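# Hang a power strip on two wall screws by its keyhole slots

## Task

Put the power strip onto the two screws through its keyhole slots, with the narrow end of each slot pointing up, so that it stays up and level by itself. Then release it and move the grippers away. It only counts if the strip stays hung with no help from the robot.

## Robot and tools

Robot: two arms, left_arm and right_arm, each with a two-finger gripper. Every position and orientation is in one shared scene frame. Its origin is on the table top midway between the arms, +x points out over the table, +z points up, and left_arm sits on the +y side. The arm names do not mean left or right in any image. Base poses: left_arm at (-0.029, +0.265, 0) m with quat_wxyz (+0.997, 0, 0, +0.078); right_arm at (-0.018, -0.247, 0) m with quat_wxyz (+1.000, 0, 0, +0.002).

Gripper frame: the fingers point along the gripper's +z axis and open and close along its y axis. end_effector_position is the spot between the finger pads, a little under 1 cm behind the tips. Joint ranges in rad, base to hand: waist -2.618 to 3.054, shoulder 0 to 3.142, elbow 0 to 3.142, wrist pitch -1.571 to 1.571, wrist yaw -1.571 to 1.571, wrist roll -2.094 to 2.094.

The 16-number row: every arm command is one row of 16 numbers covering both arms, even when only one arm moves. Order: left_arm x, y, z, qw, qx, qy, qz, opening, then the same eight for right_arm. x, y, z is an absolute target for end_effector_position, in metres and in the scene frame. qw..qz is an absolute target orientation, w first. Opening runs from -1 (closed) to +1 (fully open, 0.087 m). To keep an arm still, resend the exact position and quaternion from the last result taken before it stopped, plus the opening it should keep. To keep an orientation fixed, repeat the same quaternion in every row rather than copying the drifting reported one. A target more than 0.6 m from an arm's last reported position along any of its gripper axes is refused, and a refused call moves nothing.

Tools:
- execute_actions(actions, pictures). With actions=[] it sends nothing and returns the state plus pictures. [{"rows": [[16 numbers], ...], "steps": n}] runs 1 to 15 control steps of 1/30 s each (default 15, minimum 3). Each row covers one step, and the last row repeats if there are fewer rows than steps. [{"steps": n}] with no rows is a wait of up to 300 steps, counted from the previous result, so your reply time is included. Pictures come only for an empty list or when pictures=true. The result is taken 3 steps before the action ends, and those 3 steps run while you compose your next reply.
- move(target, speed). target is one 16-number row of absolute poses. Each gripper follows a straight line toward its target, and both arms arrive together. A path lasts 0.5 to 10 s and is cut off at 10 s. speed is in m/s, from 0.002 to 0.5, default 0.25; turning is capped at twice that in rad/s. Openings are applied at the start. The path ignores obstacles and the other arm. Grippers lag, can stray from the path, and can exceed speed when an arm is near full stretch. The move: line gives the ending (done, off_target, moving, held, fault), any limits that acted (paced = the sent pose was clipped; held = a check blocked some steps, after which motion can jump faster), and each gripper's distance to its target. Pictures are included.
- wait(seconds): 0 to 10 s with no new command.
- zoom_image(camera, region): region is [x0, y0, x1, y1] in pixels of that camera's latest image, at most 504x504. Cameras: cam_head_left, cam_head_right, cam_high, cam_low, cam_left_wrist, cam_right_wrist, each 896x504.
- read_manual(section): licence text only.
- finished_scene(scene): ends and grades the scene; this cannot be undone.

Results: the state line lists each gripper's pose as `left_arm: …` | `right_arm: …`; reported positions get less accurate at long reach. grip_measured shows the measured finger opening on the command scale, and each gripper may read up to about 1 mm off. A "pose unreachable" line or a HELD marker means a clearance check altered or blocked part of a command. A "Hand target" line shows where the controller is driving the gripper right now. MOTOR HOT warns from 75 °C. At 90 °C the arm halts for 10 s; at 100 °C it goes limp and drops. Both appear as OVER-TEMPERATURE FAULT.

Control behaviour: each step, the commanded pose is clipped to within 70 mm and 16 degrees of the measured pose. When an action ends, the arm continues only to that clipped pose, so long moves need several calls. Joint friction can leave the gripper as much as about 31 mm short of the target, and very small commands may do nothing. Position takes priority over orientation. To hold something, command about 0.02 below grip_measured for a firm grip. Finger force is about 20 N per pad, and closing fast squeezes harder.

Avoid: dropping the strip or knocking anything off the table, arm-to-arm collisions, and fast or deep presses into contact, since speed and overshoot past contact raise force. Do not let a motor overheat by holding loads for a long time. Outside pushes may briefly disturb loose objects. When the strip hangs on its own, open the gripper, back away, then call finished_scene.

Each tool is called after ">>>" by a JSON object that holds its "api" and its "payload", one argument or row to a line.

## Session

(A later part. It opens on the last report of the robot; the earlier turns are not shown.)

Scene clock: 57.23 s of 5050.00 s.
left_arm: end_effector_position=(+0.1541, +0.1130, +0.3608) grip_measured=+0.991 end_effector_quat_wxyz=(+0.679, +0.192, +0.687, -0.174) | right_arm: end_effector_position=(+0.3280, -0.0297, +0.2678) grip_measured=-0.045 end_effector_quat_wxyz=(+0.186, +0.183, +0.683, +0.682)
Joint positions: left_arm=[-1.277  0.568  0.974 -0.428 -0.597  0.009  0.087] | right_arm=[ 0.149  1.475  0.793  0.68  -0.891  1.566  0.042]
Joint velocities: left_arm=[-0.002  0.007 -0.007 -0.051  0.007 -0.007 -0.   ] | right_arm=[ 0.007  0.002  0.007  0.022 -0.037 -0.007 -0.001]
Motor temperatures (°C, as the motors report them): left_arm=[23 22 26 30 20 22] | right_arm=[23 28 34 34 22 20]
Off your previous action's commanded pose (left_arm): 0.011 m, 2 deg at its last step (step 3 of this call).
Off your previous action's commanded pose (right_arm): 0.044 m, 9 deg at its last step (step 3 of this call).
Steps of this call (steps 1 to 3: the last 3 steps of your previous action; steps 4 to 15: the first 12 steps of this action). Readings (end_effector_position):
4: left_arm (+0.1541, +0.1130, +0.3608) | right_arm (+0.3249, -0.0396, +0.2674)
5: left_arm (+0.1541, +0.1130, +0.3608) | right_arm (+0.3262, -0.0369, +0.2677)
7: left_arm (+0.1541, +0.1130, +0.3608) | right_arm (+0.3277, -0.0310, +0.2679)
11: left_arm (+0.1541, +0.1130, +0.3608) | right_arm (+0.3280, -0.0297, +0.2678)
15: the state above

Try s≈.296, z .270.

>>> {"api": "execute_actions", "payload": {
  "actions": [
    {"rows":[[0.152,0.118,0.37,0.683,0.183,0.683,-0.183,1,0.312,-0.052,0.313,0.237,0.136,0.655,0.708,-0.3]]}
  ]
}}

>>> {"api": "execute_actions", "payload": {
  "actions": [
    {"rows":[[0.152,0.118,0.37,0.683,0.183,0.683,-0.183,1,0.3273,-0.036,0.313,0.237,0.136,0.655,0.708,-0.3]]}
  ]
}}

>>> {"api": "execute_actions", "payload": {
  "actions": [
    {"rows":[[0.152,0.118,0.37,0.683,0.183,0.683,-0.183,1,0.3333,-0.022,0.313,0.237,0.136,0.655,0.708,-0.3]]}
  ]
}}

Scene clock: 57.77 s of 5050.00 s.
left_arm: end_effector_position=(+0.1541, +0.1130, +0.3608) grip_measured=+0.991 end_effector_quat_wxyz=(+0.679, +0.192, +0.687, -0.174) | right_arm: end_effector_position=(+0.3206, -0.0498, +0.2755) grip_measured=-0.045 end_effector_quat_wxyz=(+0.198, +0.181, +0.680, +0.683)
Joint positions: left_arm=[-1.277  0.568  0.974 -0.428 -0.597  0.009  0.087] | right_arm=[ 0.087  1.417  0.764  0.671 -0.938  1.564  0.042]
Joint velocities: left_arm=[-0.002 -0.007 -0.002  0.037 -0.066 -0.007 -0.001] | right_arm=[-0.022 -0.012 -0.002 -0.081  0.022 -0.081 -0.001]
Motor temperatures (°C, as the motors report them): left_arm=[23 22 26 30 20 22] | right_arm=[23 28 34 34 22 20]
Off your previous action's commanded pose (left_arm): 0.011 m, 2 deg at its last step (step 3 of this call).
Off your previous action's commanded pose (right_arm): 0.044 m, 9 deg at its last step (step 3 of this call).
Steps of this call (steps 1 to 3: the last 3 steps of your previous action; step 4: nothing new was sent; steps 5 to 16: the first 12 steps of this action). Readings (end_effector_position):
5: left_arm (+0.1541, +0.1130, +0.3608) | right_arm (+0.3272, -0.0316, +0.2682)
6: left_arm (+0.1541, +0.1130, +0.3608) | right_arm (+0.3252, -0.0352, +0.2683)
8: left_arm (+0.1541, +0.1130, +0.3608) | right_arm (+0.3229, -0.0436, +0.2704)
12: left_arm (+0.1541, +0.1130, +0.3608) | right_arm (+0.3223, -0.0503, +0.2754)
16: the state above

Scene clock: 58.27 s of 5050.00 s.
left_arm: end_effector_position=(+0.1541, +0.1130, +0.3608) grip_measured=+0.991 end_effector_quat_wxyz=(+0.679, +0.192, +0.687, -0.174) | right_arm: end_effector_position=(+0.3217, -0.0394, +0.2699) grip_measured=-0.045 end_effector_quat_wxyz=(+0.189, +0.183, +0.683, +0.682)
Joint positions: left_arm=[-1.277  0.568  0.974 -0.428 -0.597  0.009  0.087] | right_arm=[ 0.12   1.438  0.768  0.672 -0.914  1.564  0.042]
Joint velocities: left_arm=[-0.012 -0.007 -0.007 -0.037  0.022 -0.037 -0.   ] | right_arm=[ 0.007 -0.012 -0.017  0.007  0.022  0.095 -0.001]
Motor temperatures (°C, as the motors report them): left_arm=[23 22 26 30 20 22] | right_arm=[23 28 34 34 22 20]
Off your previous action's commanded pose (left_arm): 0.011 m, 2 deg at its last step (step 3 of this call).
Off your previous action's commanded pose (right_arm): 0.038 m, 8 deg at its last step (step 3 of this call).
Steps of this call (steps 1 to 3: the last 3 steps of your previous action; steps 4 to 15: the first 12 steps of this action). Readings (end_effector_position):
4: left_arm (+0.1541, +0.1130, +0.3608) | right_arm (+0.3202, -0.0486, +0.2749)
5: left_arm (+0.1541, +0.1130, +0.3608) | right_arm (+0.3208, -0.0467, +0.2746)
7: left_arm (+0.1541, +0.1130, +0.3608) | right_arm (+0.3208, -0.0421, +0.2725)
11: left_arm (+0.1541, +0.1130, +0.3608) | right_arm (+0.3207, -0.0391, +0.2699)
15: the state above

Scene clock: 58.77 s of 5050.00 s.
left_arm: end_effector_position=(+0.1541, +0.1130, +0.3608) grip_measured=+0.991 end_effector_quat_wxyz=(+0.679, +0.192, +0.687, -0.174) | right_arm: end_effector_position=(+0.3258, -0.0286, +0.2699) grip_measured=-0.045 end_effector_quat_wxyz=(+0.187, +0.183, +0.683, +0.682)
Joint positions: left_arm=[-1.277  0.568  0.974 -0.428 -0.597  0.009  0.087] | right_arm=[ 0.154  1.463  0.79   0.672 -0.884  1.564  0.042]
Joint velocities: left_arm=[ 0.007 -0.017  0.002 -0.037 -0.051 -0.022 -0.   ] | right_arm=[-0.002 -0.002 -0.002  0.037 -0.066 -0.007 -0.001]
Motor temperatures (°C, as the motors report them): left_arm=[23 22 26 30 20 22] | right_arm=[23 28 34 34 22 20]
Off your previous action's commanded pose (left_arm): 0.011 m, 2 deg at its last step (step 3 of this call).
Off your previous action's commanded pose (right_arm): 0.044 m, 9 deg at its last step (step 3 of this call).
Steps of this call (steps 1 to 3: the last 3 steps of your previous action; steps 4 to 15: the first 12 steps of this action). Readings (end_effector_position):
4: left_arm (+0.1541, +0.1130, +0.3608) | right_arm (+0.3228, -0.0381, +0.2699)
5: left_arm (+0.1541, +0.1130, +0.3608) | right_arm (+0.3241, -0.0354, +0.2702)
7: left_arm (+0.1541, +0.1130, +0.3608) | right_arm (+0.3253, -0.0293, +0.2701)
11: left_arm (+0.1541, +0.1130, +0.3608) | right_arm (+0.3258, -0.0286, +0.2699)
15: the state above

Back off and look with finer zoom.

>>> {"api": "execute_actions", "payload": {
  "actions": [
    {"rows":[[0.152,0.118,0.37,0.683,0.183,0.683,-0.183,1,0.304,-0.058,0.306,0.237,0.136,0.655,0.708,-0.3]]}
  ]
}}

>>> {"api": "wait", "payload": {
  "seconds": 0.4
}}

>>> {"api": "zoom_image", "payload": {
  "camera": "cam_left_wrist",
  "region": [440,150,560,240]
}}

>>> {"api": "zoom_image", "payload": {
  "camera": "cam_left_wrist",
  "region": [440,20,560,110]
}}

Scene clock: 61.93 s of 5050.00 s.
left_arm: end_effector_position=(+0.1541, +0.1130, +0.3608) grip_measured=+0.991 end_effector_quat_wxyz=(+0.679, +0.192, +0.687, -0.174) | right_arm: end_effector_position=(+0.3136, -0.0564, +0.2659) grip_measured=-0.045 end_effector_quat_wxyz=(+0.193, +0.189, +0.682, +0.679)
Joint positions: left_arm=[-1.277  0.568  0.974 -0.428 -0.597  0.009  0.087] | right_arm=[ 0.067  1.394  0.718  0.673 -0.953  1.561  0.042]
Joint velocities: left_arm=[-0.007 -0.007 -0.017 -0.007 -0.022  0.022 -0.   ] | right_arm=[-0.022 -0.012  0.002 -0.022 -0.051 -0.007 -0.001]
Motor temperatures (°C, as the motors report them): left_arm=[23 22 27 30 20 22] | right_arm=[23 28 35 34 22 20]
Off your previous action's commanded pose (left_arm): 0.011 m, 2 deg at its last step (step 3 of this call).
Off your previous action's commanded pose (right_arm): 0.044 m, 9 deg at its last step (step 3 of this call).
Steps of this call (steps 1 to 3: the last 3 steps of your previous action; steps 4 to 83: nothing new was sent; steps 84 to 95: the first 12 steps of this action). Readings (end_effector_position):
84: left_arm (+0.1541, +0.1130, +0.3608) | right_arm (+0.3245, -0.0314, +0.2695)
85: left_arm (+0.1541, +0.1130, +0.3608) | right_arm (+0.3210, -0.0366, +0.2680)
87: left_arm (+0.1541, +0.1130, +0.3608) | right_arm (+0.3168, -0.0483, +0.2656)
91: left_arm (+0.1541, +0.1130, +0.3608) | right_arm (+0.3159, -0.0570, +0.2656)
95: the state above

Scene clock: 62.43 s of 5050.00 s.
left_arm: end_effector_position=(+0.1541, +0.1130, +0.3608) grip_measured=+0.991 end_effector_quat_wxyz=(+0.679, +0.192, +0.687, -0.174) | right_arm: end_effector_position=(+0.3119, -0.0559, +0.2664) grip_measured=-0.045 end_effector_quat_wxyz=(+0.191, +0.185, +0.683, +0.681)
Joint positions: left_arm=[-1.277  0.568  0.974 -0.428 -0.597  0.009  0.087] | right_arm=[ 0.067  1.393  0.718  0.674 -0.962  1.561  0.042]
Joint velocities: left_arm=[-0.002  0.007 -0.022 -0.022  0.007 -0.007 -0.   ] | right_arm=[-0.002  0.002 -0.007  0.037  0.051  0.037  0.   ]
Motor temperatures (°C, as the motors report them): left_arm=[23 22 27 30 20 22] | right_arm=[23 28 35 34 22 20]
Hand target (left_arm): +0.152, +0.118, +0.370; +0.683, +0.183, +0.683, -0.183
Hand target (right_arm): +0.302, -0.058, +0.305; +0.235, +0.135, +0.657, +0.704
Off the commanded pose (left_arm): 0.011 m, 2 deg.
Off the commanded pose (right_arm): 0.040 m, 9 deg.
Kept back: nothing.
Steps of this call (steps 1 to 3: the last 3 steps of your previous action; steps 4 to 15: nothing new was sent). Readings (end_effector_position):
1: left_arm (+0.1541, +0.1130, +0.3608) | right_arm (+0.3133, -0.0563, +0.2659)
2: left_arm (+0.1541, +0.1130, +0.3608) | right_arm (+0.3129, -0.0562, +0.2661)
4: left_arm (+0.1541, +0.1130, +0.3608) | right_arm (+0.3125, -0.0560, +0.2661)
8: left_arm (+0.1541, +0.1130, +0.3608) | right_arm (+0.3121, -0.0559, +0.2663)
15: the state above

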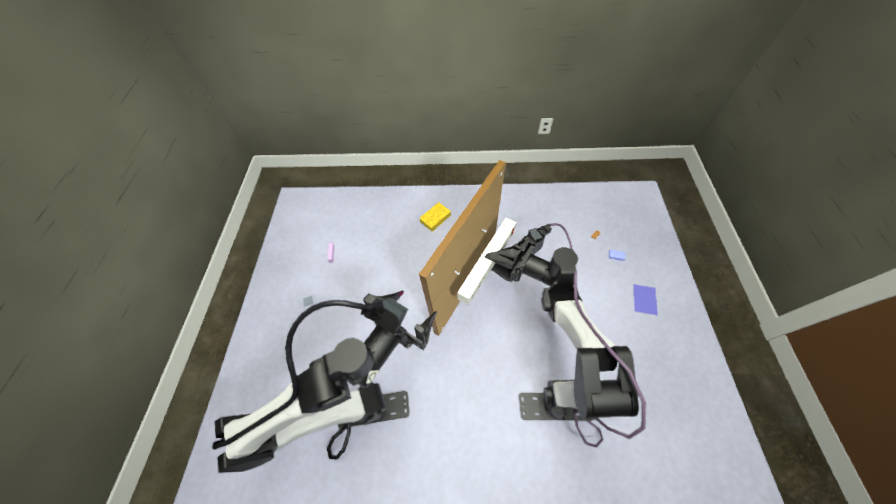

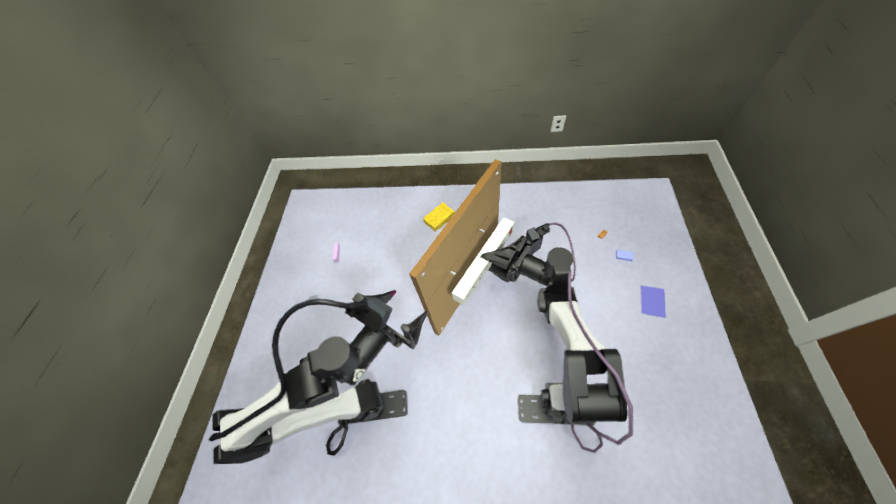

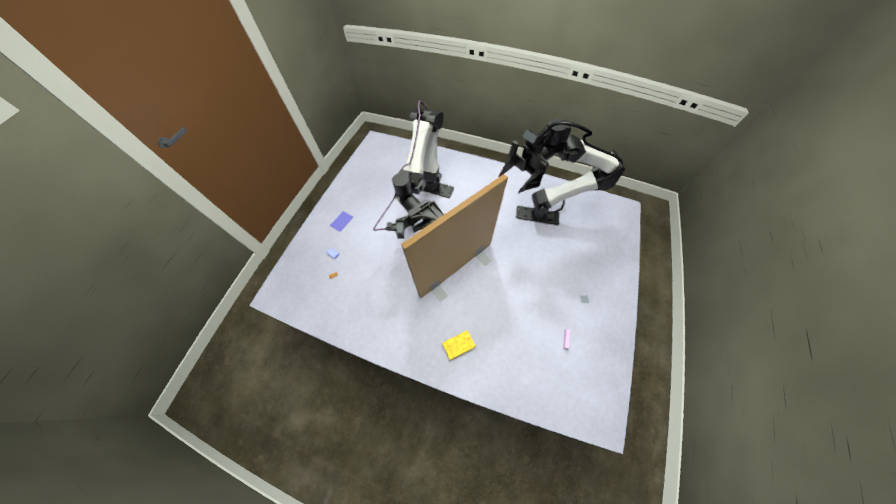

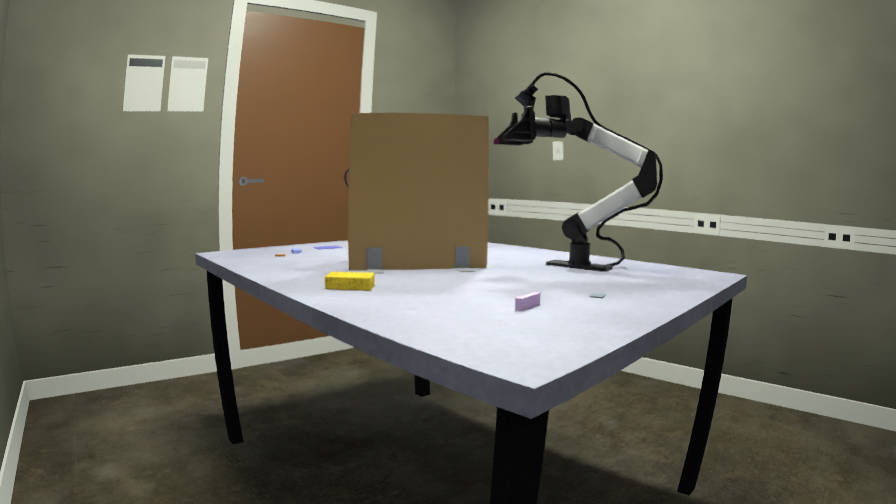

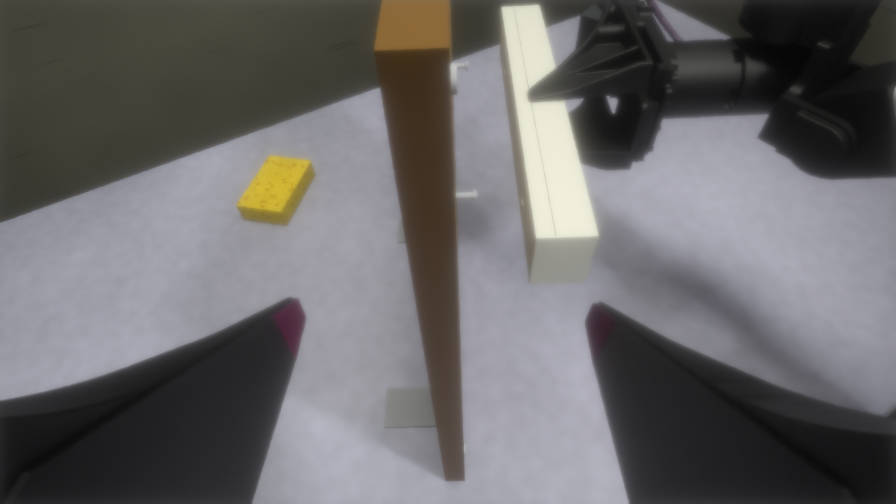

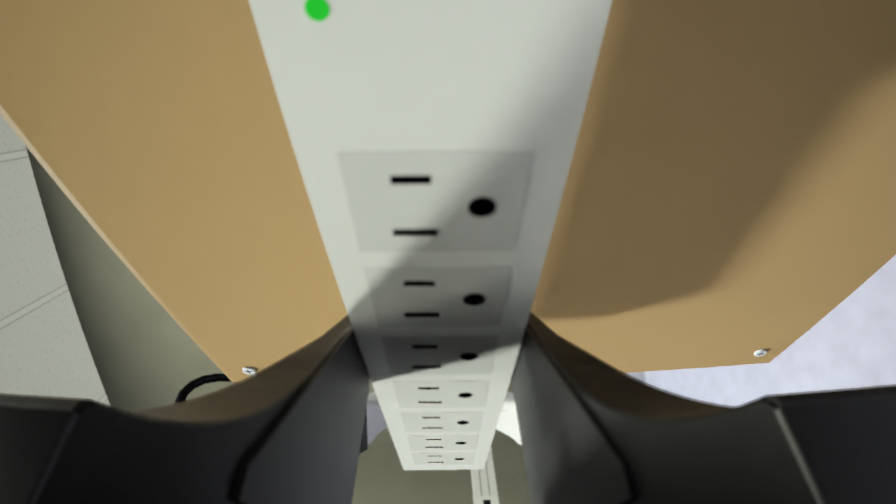

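Region (440, 150, 560, 240) of cam_left_wrist's 896x504 image, scaled by 4.200, with more detail than that image has; it fills the top 378 rows of this view, and the rest is white.

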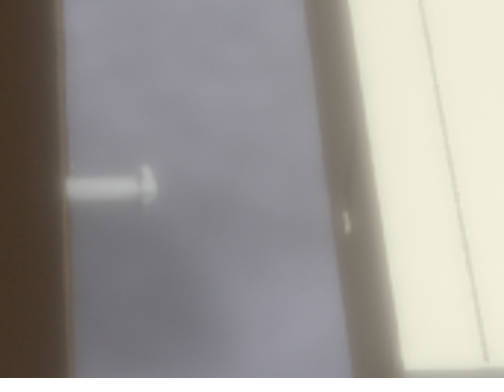

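Region (440, 20, 560, 110) of cam_left_wrist's 896x504 image, scaled by 4.200, with more detail than that image has; it fills the top 378 rows of this view, and the rest is white.

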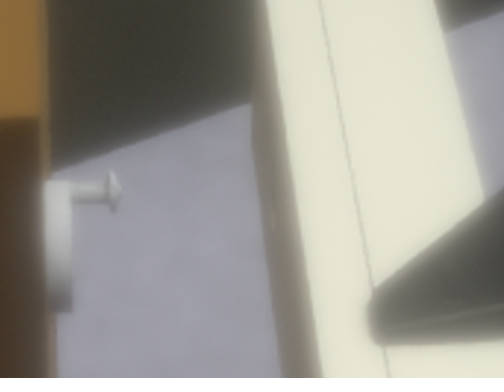

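>>> {"api": "execute_actions", "payload": {
  "actions": [
    {"rows":[[0.152,0.118,0.37,0.683,0.183,0.683,-0.183,1,0.325,-0.050,0.318,0.237,0.136,0.655,0.708,-0.3]]}
  ]
}}

>>> {"api": "execute_actions", "payload": {
  "actions": [
    {"rows":[[0.152,0.118,0.37,0.683,0.183,0.683,-0.183,1,0.3303,-0.0378,0.3125,0.237,0.136,0.655,0.708,-0.3]]}
  ]
}}

>>> {"api": "execute_actions", "payload": {
  "actions": [
    {"rows":[[0.152,0.118,0.37,0.683,0.183,0.683,-0.183,1,0.3363,-0.0238,0.3125,0.237,0.136,0.655,0.708,-0.3]]}
  ]
}}

Scene clock: 63.00 s of 5050.00 s.
left_arm: end_effector_position=(+0.1541, +0.1130, +0.3608) grip_measured=+0.991 end_effector_quat_wxyz=(+0.679, +0.192, +0.687, -0.174) | right_arm: end_effector_position=(+0.3214, -0.0548, +0.2787) grip_measured=-0.045 end_effector_quat_wxyz=(+0.199, +0.179, +0.679, +0.684)
Joint positions: left_arm=[-1.277  0.568  0.974 -0.428 -0.597  0.009  0.087] | right_arm=[ 0.069  1.416  0.772  0.669 -0.958  1.567  0.042]
Joint velocities: left_arm=[ 0.002 -0.007  0.002 -0.066 -0.051 -0.022  0.   ] | right_arm=[ 0.002  0.056 -0.002  0.051 -0.066  0.037  0.   ]
Motor temperatures (°C, as the motors report them): left_arm=[23 22 27 30 20 22] | right_arm=[23 28 35 34 22 20]
Steps of this call (steps 1 to 5: nothing new was sent; steps 6 to 17: the first 12 steps of this action). Readings (end_effector_position):
6: left_arm (+0.1541, +0.1130, +0.3608) | right_arm (+0.3125, -0.0557, +0.2673)
7: left_arm (+0.1541, +0.1130, +0.3608) | right_arm (+0.3143, -0.0553, +0.2691)
9: left_arm (+0.1541, +0.1130, +0.3608) | right_arm (+0.3179, -0.0548, +0.2739)
13: left_arm (+0.1541, +0.1130, +0.3608) | right_arm (+0.3206, -0.0548, +0.2795)
17: the state above

Scene clock: 63.50 s of 5050.00 s.
left_arm: end_effector_position=(+0.1541, +0.1130, +0.3608) grip_measured=+0.991 end_effector_quat_wxyz=(+0.679, +0.192, +0.687, -0.174) | right_arm: end_effector_position=(+0.3247, -0.0405, +0.2691) grip_measured=-0.045 end_effector_quat_wxyz=(+0.186, +0.184, +0.683, +0.682)
Joint positions: left_arm=[-1.277  0.568  0.974 -0.428 -0.597  0.009  0.087] | right_arm=[ 0.115  1.452  0.777  0.673 -0.922  1.567  0.042]
Joint velocities: left_arm=[-0.012 -0.032  0.017  0.022  0.037  0.051 -0.   ] | right_arm=[ 0.002 -0.012 -0.007 -0.051  0.022 -0.051 -0.001]
Motor temperatures (°C, as the motors report them): left_arm=[23 22 27 30 20 22] | right_arm=[23 28 35 35 22 20]
Off your previous action's commanded pose (left_arm): 0.011 m, 2 deg at its last step (step 3 of this call).
Off your previous action's commanded pose (right_arm): 0.040 m, 8 deg at its last step (step 3 of this call).
Steps of this call (steps 1 to 3: the last 3 steps of your previous action; steps 4 to 15: the first 12 steps of this action). Readings (end_effector_position):
4: left_arm (+0.1541, +0.1130, +0.3608) | right_arm (+0.3222, -0.0534, +0.2772)
5: left_arm (+0.1541, +0.1130, +0.3608) | right_arm (+0.3232, -0.0507, +0.2766)
7: left_arm (+0.1541, +0.1130, +0.3608) | right_arm (+0.3234, -0.0445, +0.2731)
11: left_arm (+0.1541, +0.1130, +0.3608) | right_arm (+0.3234, -0.0401, +0.2691)
15: the state above

Scene clock: 64.00 s of 5050.00 s.
left_arm: end_effector_position=(+0.1541, +0.1130, +0.3608) grip_measured=+0.991 end_effector_quat_wxyz=(+0.679, +0.192, +0.687, -0.174) | right_arm: end_effector_position=(+0.3298, -0.0284, +0.2690) grip_measured=-0.045 end_effector_quat_wxyz=(+0.188, +0.184, +0.683, +0.681)
Joint positions: left_arm=[-1.277  0.568  0.974 -0.428 -0.597  0.009  0.087] | right_arm=[ 0.154  1.477  0.801  0.673 -0.881  1.562  0.042]
Joint velocities: left_arm=[ 0.007 -0.007 -0.012 -0.022  0.022  0.051  0.001] | right_arm=[-0.002 -0.002  0.017  0.022 -0.037  0.037 -0.   ]
Motor temperatures (°C, as the motors report them): left_arm=[23 22 27 30 20 22] | right_arm=[23 28 35 35 22 20]
Off your previous action's commanded pose (left_arm): 0.011 m, 2 deg at its last step (step 3 of this call).
Off your previous action's commanded pose (right_arm): 0.044 m, 9 deg at its last step (step 3 of this call).
Steps of this call (steps 1 to 3: the last 3 steps of your previous action; steps 4 to 15: the first 12 steps of this action). Readings (end_effector_position):
4: left_arm (+0.1541, +0.1130, +0.3608) | right_arm (+0.3258, -0.0394, +0.2690)
5: left_arm (+0.1541, +0.1130, +0.3608) | right_arm (+0.3271, -0.0368, +0.2692)
7: left_arm (+0.1541, +0.1130, +0.3608) | right_arm (+0.3283, -0.0310, +0.2694)
11: left_arm (+0.1541, +0.1130, +0.3608) | right_arm (+0.3294, -0.0283, +0.2691)
15: the state above

2 mm deeper. Push.

>>> {"api": "execute_actions", "payload": {
  "actions": [
    {"rows":[[0.152,0.118,0.37,0.683,0.183,0.683,-0.183,1,0.3405,-0.0165,0.3135,0.237,0.136,0.655,0.708,-0.3]]}
  ]
}}

>>> {"api": "execute_actions", "payload": {
  "actions": [
    {"rows":[[0.152,0.118,0.37,0.683,0.183,0.683,-0.183,1,0.345,-0.010,0.3135,0.237,0.136,0.655,0.708,-0.3]]}
  ],
  "pictures": true
}}

Scene clock: 64.50 s of 5050.00 s.
left_arm: end_effector_position=(+0.1541, +0.1130, +0.3608) grip_measured=+0.991 end_effector_quat_wxyz=(+0.679, +0.192, +0.687, -0.174) | right_arm: end_effector_position=(+0.3343, -0.0207, +0.2697) grip_measured=-0.045 end_effector_quat_wxyz=(+0.189, +0.182, +0.684, +0.681)
Joint positions: left_arm=[-1.277  0.568  0.974 -0.428 -0.597  0.009  0.087] | right_arm=[ 0.176  1.5    0.825  0.673 -0.861  1.558  0.042]
Joint velocities: left_arm=[ 0.012 -0.012 -0.002  0.022 -0.007 -0.051 -0.001] | right_arm=[ 0.002 -0.002  0.007  0.007 -0.037 -0.037 -0.001]
Motor temperatures (°C, as the motors report them): left_arm=[23 22 27 30 20 22] | right_arm=[23 28 35 35 22 20]
Off your previous action's commanded pose (left_arm): 0.011 m, 2 deg at its last step (step 3 of this call).
Off your previous action's commanded pose (right_arm): 0.044 m, 9 deg at its last step (step 3 of this call).
Steps of this call (steps 1 to 3: the last 3 steps of your previous action; steps 4 to 15: the first 12 steps of this action). Readings (end_effector_position):
4: left_arm (+0.1541, +0.1130, +0.3608) | right_arm (+0.3302, -0.0276, +0.2693)
5: left_arm (+0.1541, +0.1130, +0.3608) | right_arm (+0.3314, -0.0260, +0.2697)
7: left_arm (+0.1541, +0.1130, +0.3608) | right_arm (+0.3332, -0.0228, +0.2703)
11: left_arm (+0.1541, +0.1130, +0.3608) | right_arm (+0.3342, -0.0207, +0.2698)
15: the state above

Scene clock: 65.00 s of 5050.00 s.
left_arm: end_effector_position=(+0.1541, +0.1130, +0.3608) grip_measured=+0.991 end_effector_quat_wxyz=(+0.679, +0.192, +0.687, -0.174) | right_arm: end_effector_position=(+0.3353, -0.0186, +0.2695) grip_measured=-0.045 end_effector_quat_wxyz=(+0.187, +0.179, +0.685, +0.681)
Joint positions: left_arm=[-1.277  0.568  0.974 -0.428 -0.597  0.009  0.087] | right_arm=[ 0.18   1.509  0.834  0.672 -0.864  1.556  0.042]
Joint velocities: left_arm=[-0.002 -0.002  0.017 -0.037 -0.022 -0.066  0.001] | right_arm=[-0.012  0.012  0.012 -0.022  0.095  0.037  0.   ]
Motor temperatures (°C, as the motors report them): left_arm=[23 22 27 30 20 22] | right_arm=[23 28 35 35 22 20]
Off your previous action's commanded pose (left_arm): 0.011 m, 2 deg at its last step (step 3 of this call).
Off your previous action's commanded pose (right_arm): 0.044 m, 9 deg at its last step (step 3 of this call).
Steps of this call (steps 1 to 3: the last 3 steps of your previous action; steps 4 to 15: the first 12 steps of this action). Readings (end_effector_position):
4: left_arm (+0.1541, +0.1130, +0.3608) | right_arm (+0.3346, -0.0201, +0.2697)
5: left_arm (+0.1541, +0.1130, +0.3608) | right_arm (+0.3354, -0.0189, +0.2698)
7: left_arm (+0.1541, +0.1130, +0.3608) | right_arm (+0.3353, -0.0186, +0.2695)
11: left_arm (+0.1541, +0.1130, +0.3608) | right_arm (+0.3353, -0.0186, +0.2695)
15: the state above

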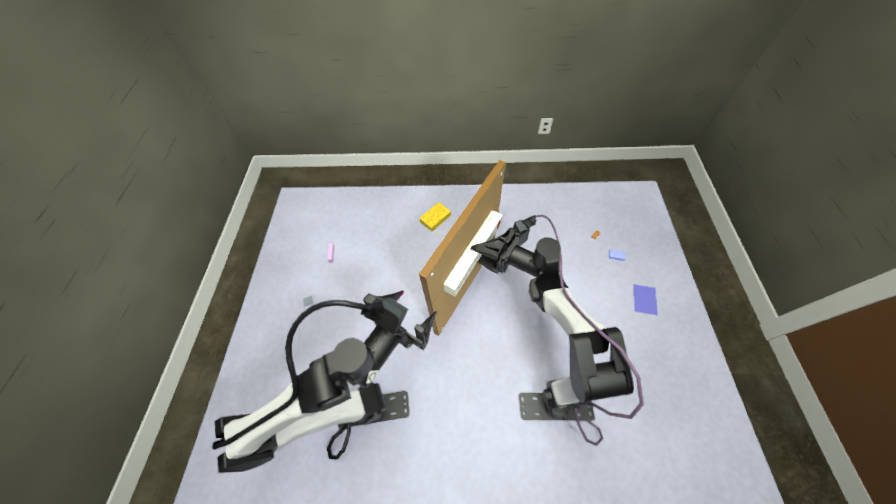

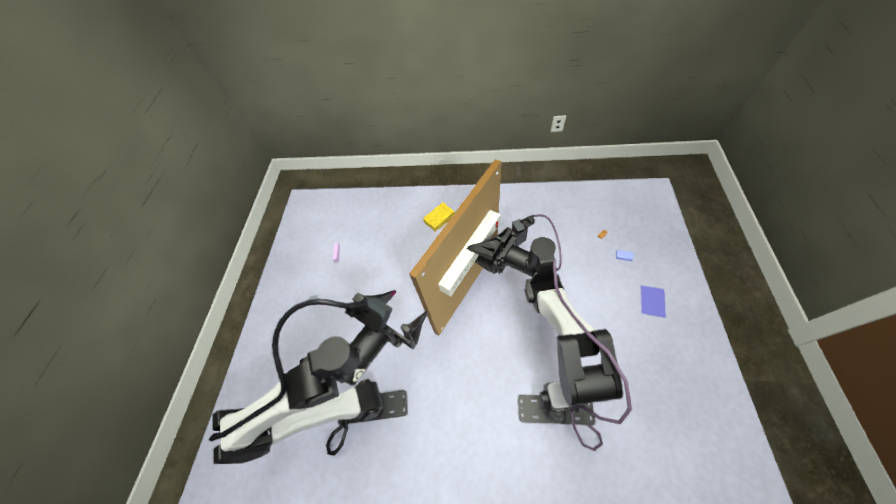

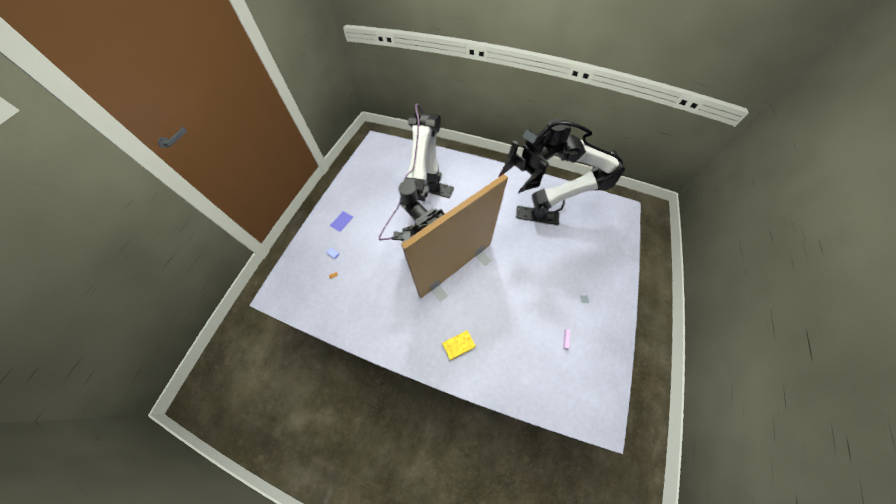

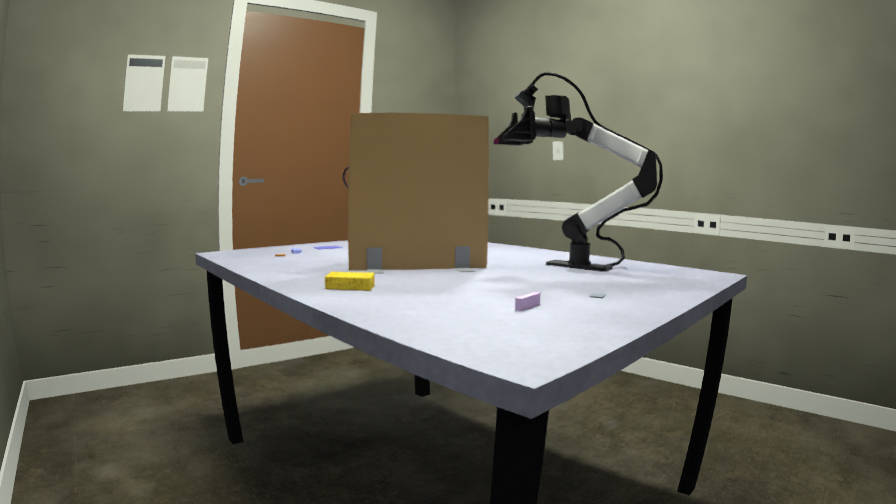

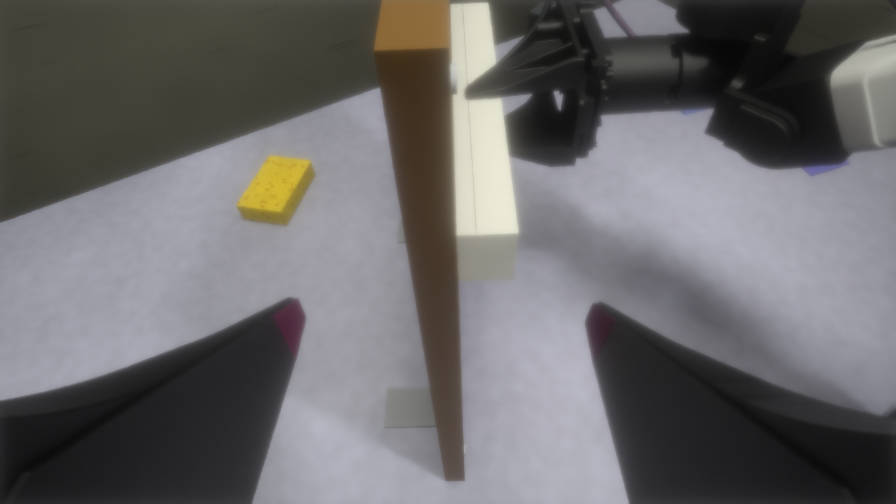

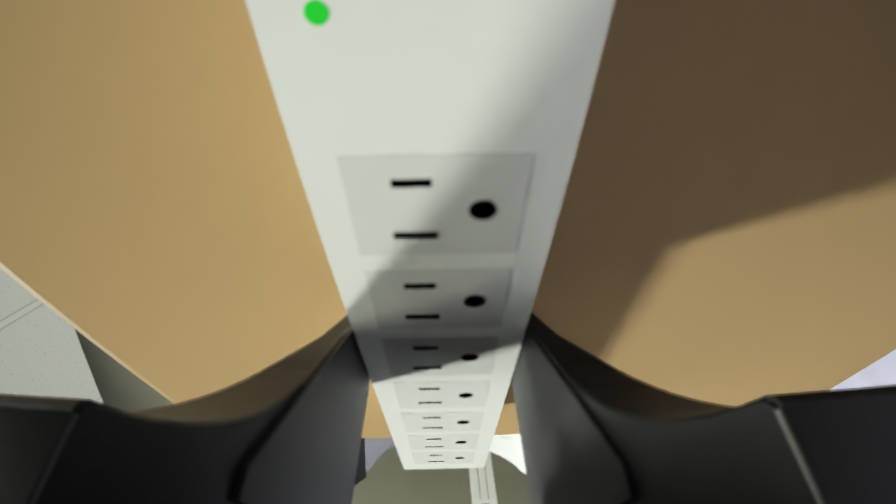

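>>> {"api": "execute_actions", "payload": {
  "actions": [
    {"rows":[[0.152,0.118,0.37,0.683,0.183,0.683,-0.183,1,0.337,-0.014,0.275,0.21,0.16,0.67,0.695,-0.3]],"steps":15}
  ]
}}

>>> {"api": "execute_actions", "payload": {
  "actions": [
    {"rows":[[0.152,0.118,0.37,0.683,0.183,0.683,-0.183,1,0.337,-0.014,0.265,0.21,0.16,0.67,0.695,-0.3]],"steps":15}
  ]
}}

>>> {"api": "execute_actions", "payload": {
  "actions": [
    {"rows":[[0.152,0.118,0.37,0.683,0.183,0.683,-0.183,1,0.337,-0.014,0.258,0.21,0.16,0.67,0.695,-0.3]],"steps":15}
  ]
}}

Scene clock: 65.70 s of 5050.00 s.
left_arm: end_effector_position=(+0.1541, +0.1130, +0.3608) grip_measured=+0.991 end_effector_quat_wxyz=(+0.679, +0.192, +0.687, -0.174) | right_arm: end_effector_position=(+0.3349, -0.0188, +0.2578) grip_measured=-0.045 end_effector_quat_wxyz=(+0.181, +0.185, +0.688, +0.678)
Joint positions: left_arm=[-1.277  0.568  0.974 -0.428 -0.597  0.009  0.087] | right_arm=[ 0.18   1.523  0.81   0.688 -0.863  1.553  0.042]
Joint velocities: left_arm=[-0.022 -0.007 -0.002 -0.095 -0.007 -0.007 -0.001] | right_arm=[-0.002 -0.002 -0.012 -0.022 -0.007 -0.051 -0.001]
Motor temperatures (°C, as the motors report them): left_arm=[23 22 27 30 20 22] | right_arm=[23 28 35 35 22 20]
Off your previous action's commanded pose (left_arm): 0.011 m, 2 deg at its last step (step 3 of this call).
Off your previous action's commanded pose (right_arm): 0.046 m, 9 deg at its last step (step 3 of this call).
Steps of this call (steps 1 to 3: the last 3 steps of your previous action; steps 4 to 9: nothing new was sent; steps 10 to 21: the first 12 steps of this action). Readings (end_effector_position):
10: left_arm (+0.1541, +0.1130, +0.3608) | right_arm (+0.3353, -0.0187, +0.2682)
11: left_arm (+0.1541, +0.1130, +0.3608) | right_arm (+0.3352, -0.0187, +0.2672)
13: left_arm (+0.1541, +0.1130, +0.3608) | right_arm (+0.3352, -0.0187, +0.2633)
17: left_arm (+0.1541, +0.1130, +0.3608) | right_arm (+0.3350, -0.0187, +0.2581)
21: the state above

Scene clock: 66.20 s of 5050.00 s.
left_arm: end_effector_position=(+0.1541, +0.1130, +0.3608) grip_measured=+0.991 end_effector_quat_wxyz=(+0.679, +0.192, +0.687, -0.174) | right_arm: end_effector_position=(+0.3353, -0.0187, +0.2540) grip_measured=-0.045 end_effector_quat_wxyz=(+0.187, +0.180, +0.685, +0.681)
Joint positions: left_arm=[-1.277  0.568  0.974 -0.428 -0.597  0.009  0.087] | right_arm=[ 0.18   1.54   0.793  0.744 -0.864  1.558  0.042]
Joint velocities: left_arm=[-0.002 -0.012 -0.007 -0.037 -0.066 -0.066 -0.001] | right_arm=[ 0.012 -0.012 -0.012 -0.022  0.095 -0.007 -0.001]
Motor temperatures (°C, as the motors report them): left_arm=[23 22 27 30 20 22] | right_arm=[23 28 35 35 22 20]
Off your previous action's commanded pose (left_arm): 0.011 m, 2 deg at its last step (step 3 of this call).
Off your previous action's commanded pose (right_arm): 0.018 m, 5 deg at its last step (step 3 of this call).
Steps of this call (steps 1 to 3: the last 3 steps of your previous action; steps 4 to 15: the first 12 steps of this action). Readings (end_effector_position):
4: left_arm (+0.1541, +0.1130, +0.3608) | right_arm (+0.3349, -0.0188, +0.2569)
5: left_arm (+0.1541, +0.1130, +0.3608) | right_arm (+0.3350, -0.0187, +0.2555)
7: left_arm (+0.1541, +0.1130, +0.3608) | right_arm (+0.3352, -0.0187, +0.2541)
11: left_arm (+0.1541, +0.1130, +0.3608) | right_arm (+0.3352, -0.0187, +0.2541)
15: the state above

Scene clock: 66.70 s of 5050.00 s.
left_arm: end_effector_position=(+0.1541, +0.1130, +0.3608) grip_measured=+0.991 end_effector_quat_wxyz=(+0.679, +0.192, +0.687, -0.174) | right_arm: end_effector_position=(+0.3352, -0.0186, +0.2536) grip_measured=-0.045 end_effector_quat_wxyz=(+0.188, +0.178, +0.680, +0.686)
Joint positions: left_arm=[-1.277  0.568  0.974 -0.428 -0.597  0.009  0.087] | right_arm=[ 0.18   1.55   0.783  0.784 -0.865  1.573  0.042]
Joint velocities: left_arm=[-0.012 -0.002 -0.012  0.007 -0.066 -0.022  0.   ] | right_arm=[-0.012  0.002 -0.007  0.051 -0.051 -0.022 -0.   ]
Motor temperatures (°C, as the motors report them): left_arm=[23 22 27 30 20 22] | right_arm=[23 28 35 35 22 20]
Off your previous action's commanded pose (left_arm): 0.011 m, 2 deg at its last step (step 3 of this call).
Off your previous action's commanded pose (right_arm): 0.012 m, 4 deg at its last step (step 3 of this call).
Steps of this call (steps 1 to 3: the last 3 steps of your previous action; steps 4 to 15: the first 12 steps of this action). Readings (end_effector_position):
4: left_arm (+0.1541, +0.1130, +0.3608) | right_arm (+0.3353, -0.0186, +0.2536)
5: left_arm (+0.1541, +0.1130, +0.3608) | right_arm (+0.3353, -0.0186, +0.2535)
7: left_arm (+0.1541, +0.1130, +0.3608) | right_arm (+0.3353, -0.0186, +0.2535)
11: left_arm (+0.1541, +0.1130, +0.3608) | right_arm (+0.3352, -0.0186, +0.2536)
15: the state above

>>> {"api": "execute_actions", "payload": {
  "actions": [
    {"rows":[[0.152,0.118,0.37,0.683,0.183,0.683,-0.183,1,0.335,-0.019,0.258,0.185,0.183,0.683,0.683,1]],"steps":15}
  ]
}}

>>> {"api": "move", "payload": {
  "target": [0.152,0.118,0.37,0.683,0.183,0.683,-0.183,1,0.285,-0.105,0.258,0.185,0.183,0.683,0.683,1],
  "speed": 0.1
}}

Scene clock: 67.20 s of 5050.00 s.
left_arm: end_effector_position=(+0.1541, +0.1130, +0.3608) grip_measured=+0.991 end_effector_quat_wxyz=(+0.679, +0.192, +0.687, -0.174) | right_arm: end_effector_position=(+0.3353, -0.0186, +0.2488) grip_measured=+0.981 end_effector_quat_wxyz=(+0.178, +0.188, +0.685, +0.681)
Joint positions: left_arm=[-1.277  0.568  0.974 -0.428 -0.597  0.009  0.087] | right_arm=[ 0.18   1.55   0.783  0.754 -0.864  1.574  0.087]
Joint velocities: left_arm=[ 0.007 -0.002 -0.012  0.007 -0.081 -0.095 -0.   ] | right_arm=[-0.002 -0.007  0.002  0.022 -0.007  0.007 -0.002]
Motor temperatures (°C, as the motors report them): left_arm=[23 22 27 30 20 22] | right_arm=[23 28 35 35 22 20]
Off your previous action's commanded pose (left_arm): 0.011 m, 2 deg at its last step (step 3 of this call).
Off your previous action's commanded pose (right_arm): 0.006 m, 4 deg at its last step (step 3 of this call).
Steps of this call (steps 1 to 3: the last 3 steps of your previous action; steps 4 to 15: the first 12 steps of this action). Readings (end_effector_position):
4: left_arm (+0.1541, +0.1130, +0.3608) | right_arm (+0.3353, -0.0186, +0.2529)
5: left_arm (+0.1541, +0.1130, +0.3608) | right_arm (+0.3353, -0.0186, +0.2525)
7: left_arm (+0.1541, +0.1130, +0.3608) | right_arm (+0.3353, -0.0186, +0.2510)
11: left_arm (+0.1541, +0.1130, +0.3608) | right_arm (+0.3353, -0.0186, +0.2494)
15: the state above

Scene clock: 68.97 s of 5050.00 s.
left_arm: end_effector_position=(+0.1541, +0.1130, +0.3608) grip_measured=+0.991 end_effector_quat_wxyz=(+0.679, +0.192, +0.687, -0.174) | right_arm: end_effector_position=(+0.2917, -0.1038, +0.2607) grip_measured=+0.981 end_effector_quat_wxyz=(+0.188, +0.180, +0.682, +0.684)
Joint positions: left_arm=[-1.277  0.568  0.974 -0.428 -0.597  0.009  0.087] | right_arm=[-0.116  1.335  0.639  0.709 -1.157  1.573  0.087]
Joint velocities: left_arm=[-0.012 -0.012 -0.012  0.007  0.051  0.007  0.001] | right_arm=[ 0.007 -0.007 -0.002 -0.037  0.022 -0.007 -0.001]
Motor temperatures (°C, as the motors report them): left_arm=[23 22 27 30 20 22] | right_arm=[23 28 35 34 22 20]
Hand target (left_arm): +0.152, +0.118, +0.370; +0.683, +0.183, +0.683, -0.183
Hand target (right_arm): +0.286, -0.106, +0.258; +0.185, +0.183, +0.683, +0.682
Off your previous action's commanded pose (left_arm): 0.011 m, 2 deg at its last step (step 3 of this call).
Off your previous action's commanded pose (right_arm): 0.009 m, 1 deg at its last step (step 3 of this call).
Off the commanded pose (left_arm): 0.011 m, 2 deg.
Off the commanded pose (right_arm): 0.007 m, 0 deg.
Kept back: nothing.
move: off_target (left_arm)

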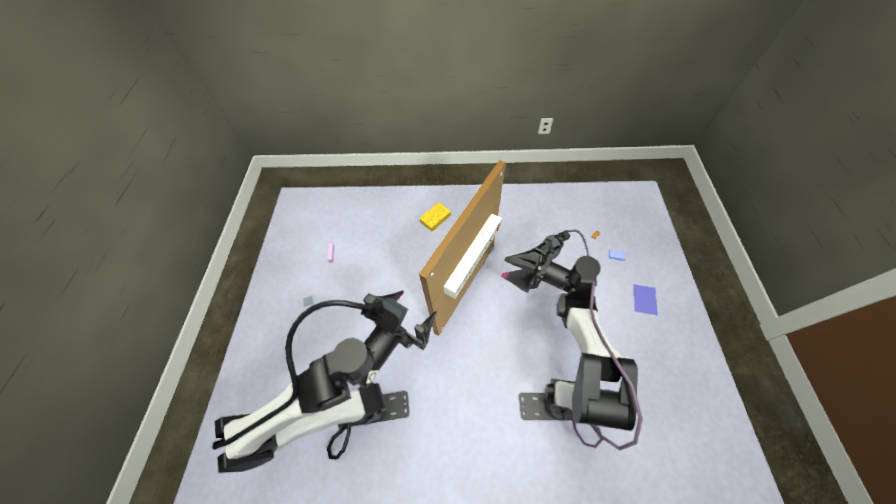

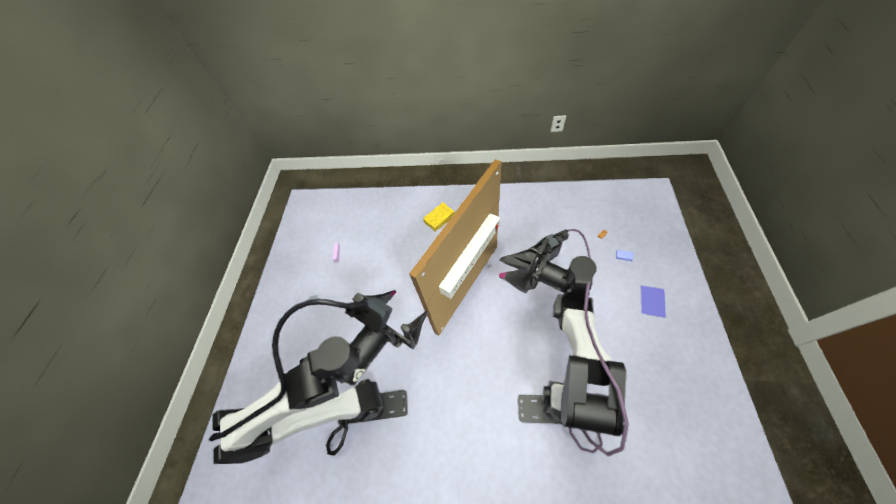

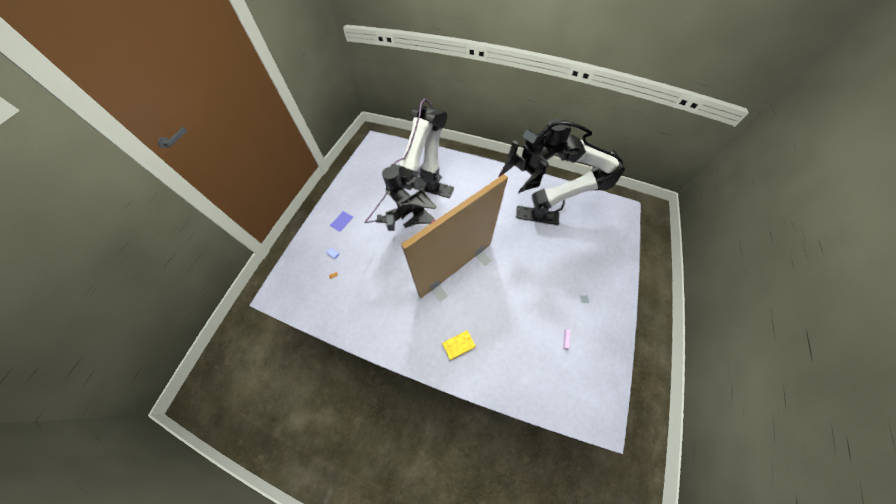

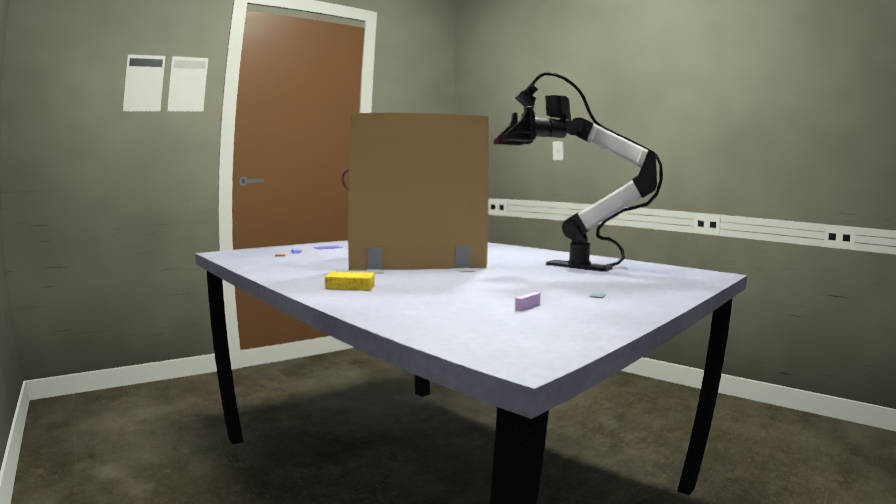

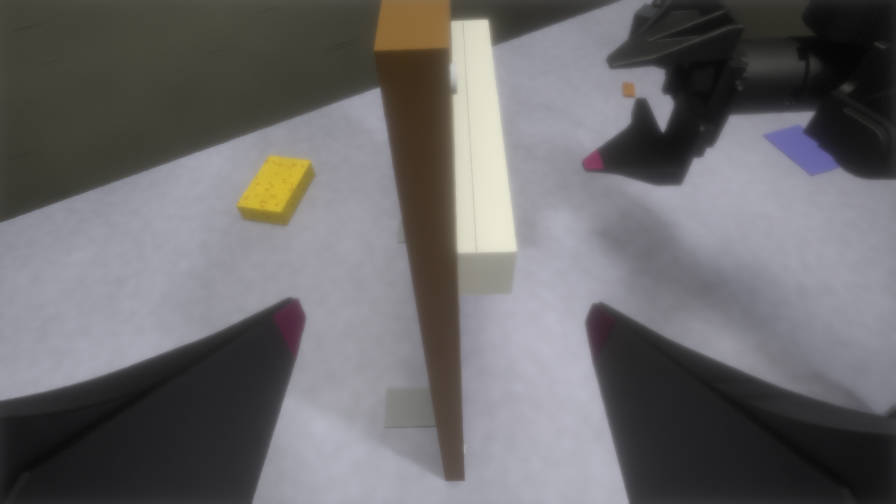

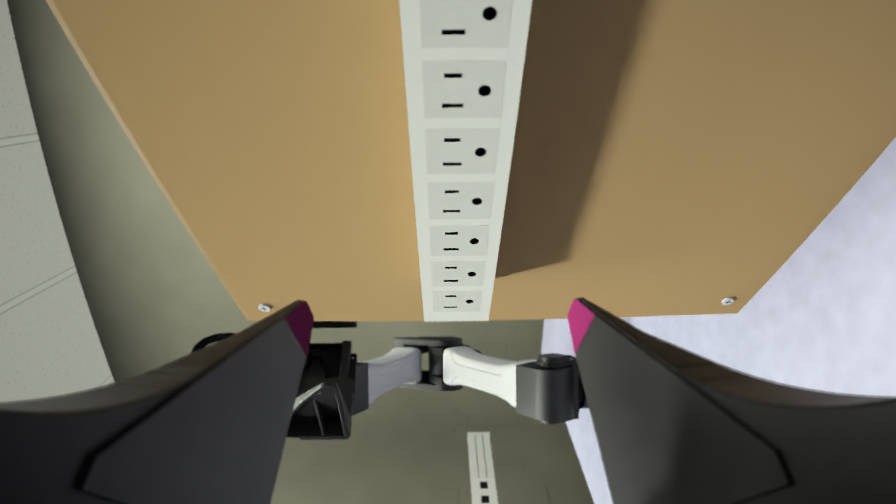

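>>> {"api": "finished_scene", "payload": {
  "scene": 2
}}

The scene is finished: the task was done.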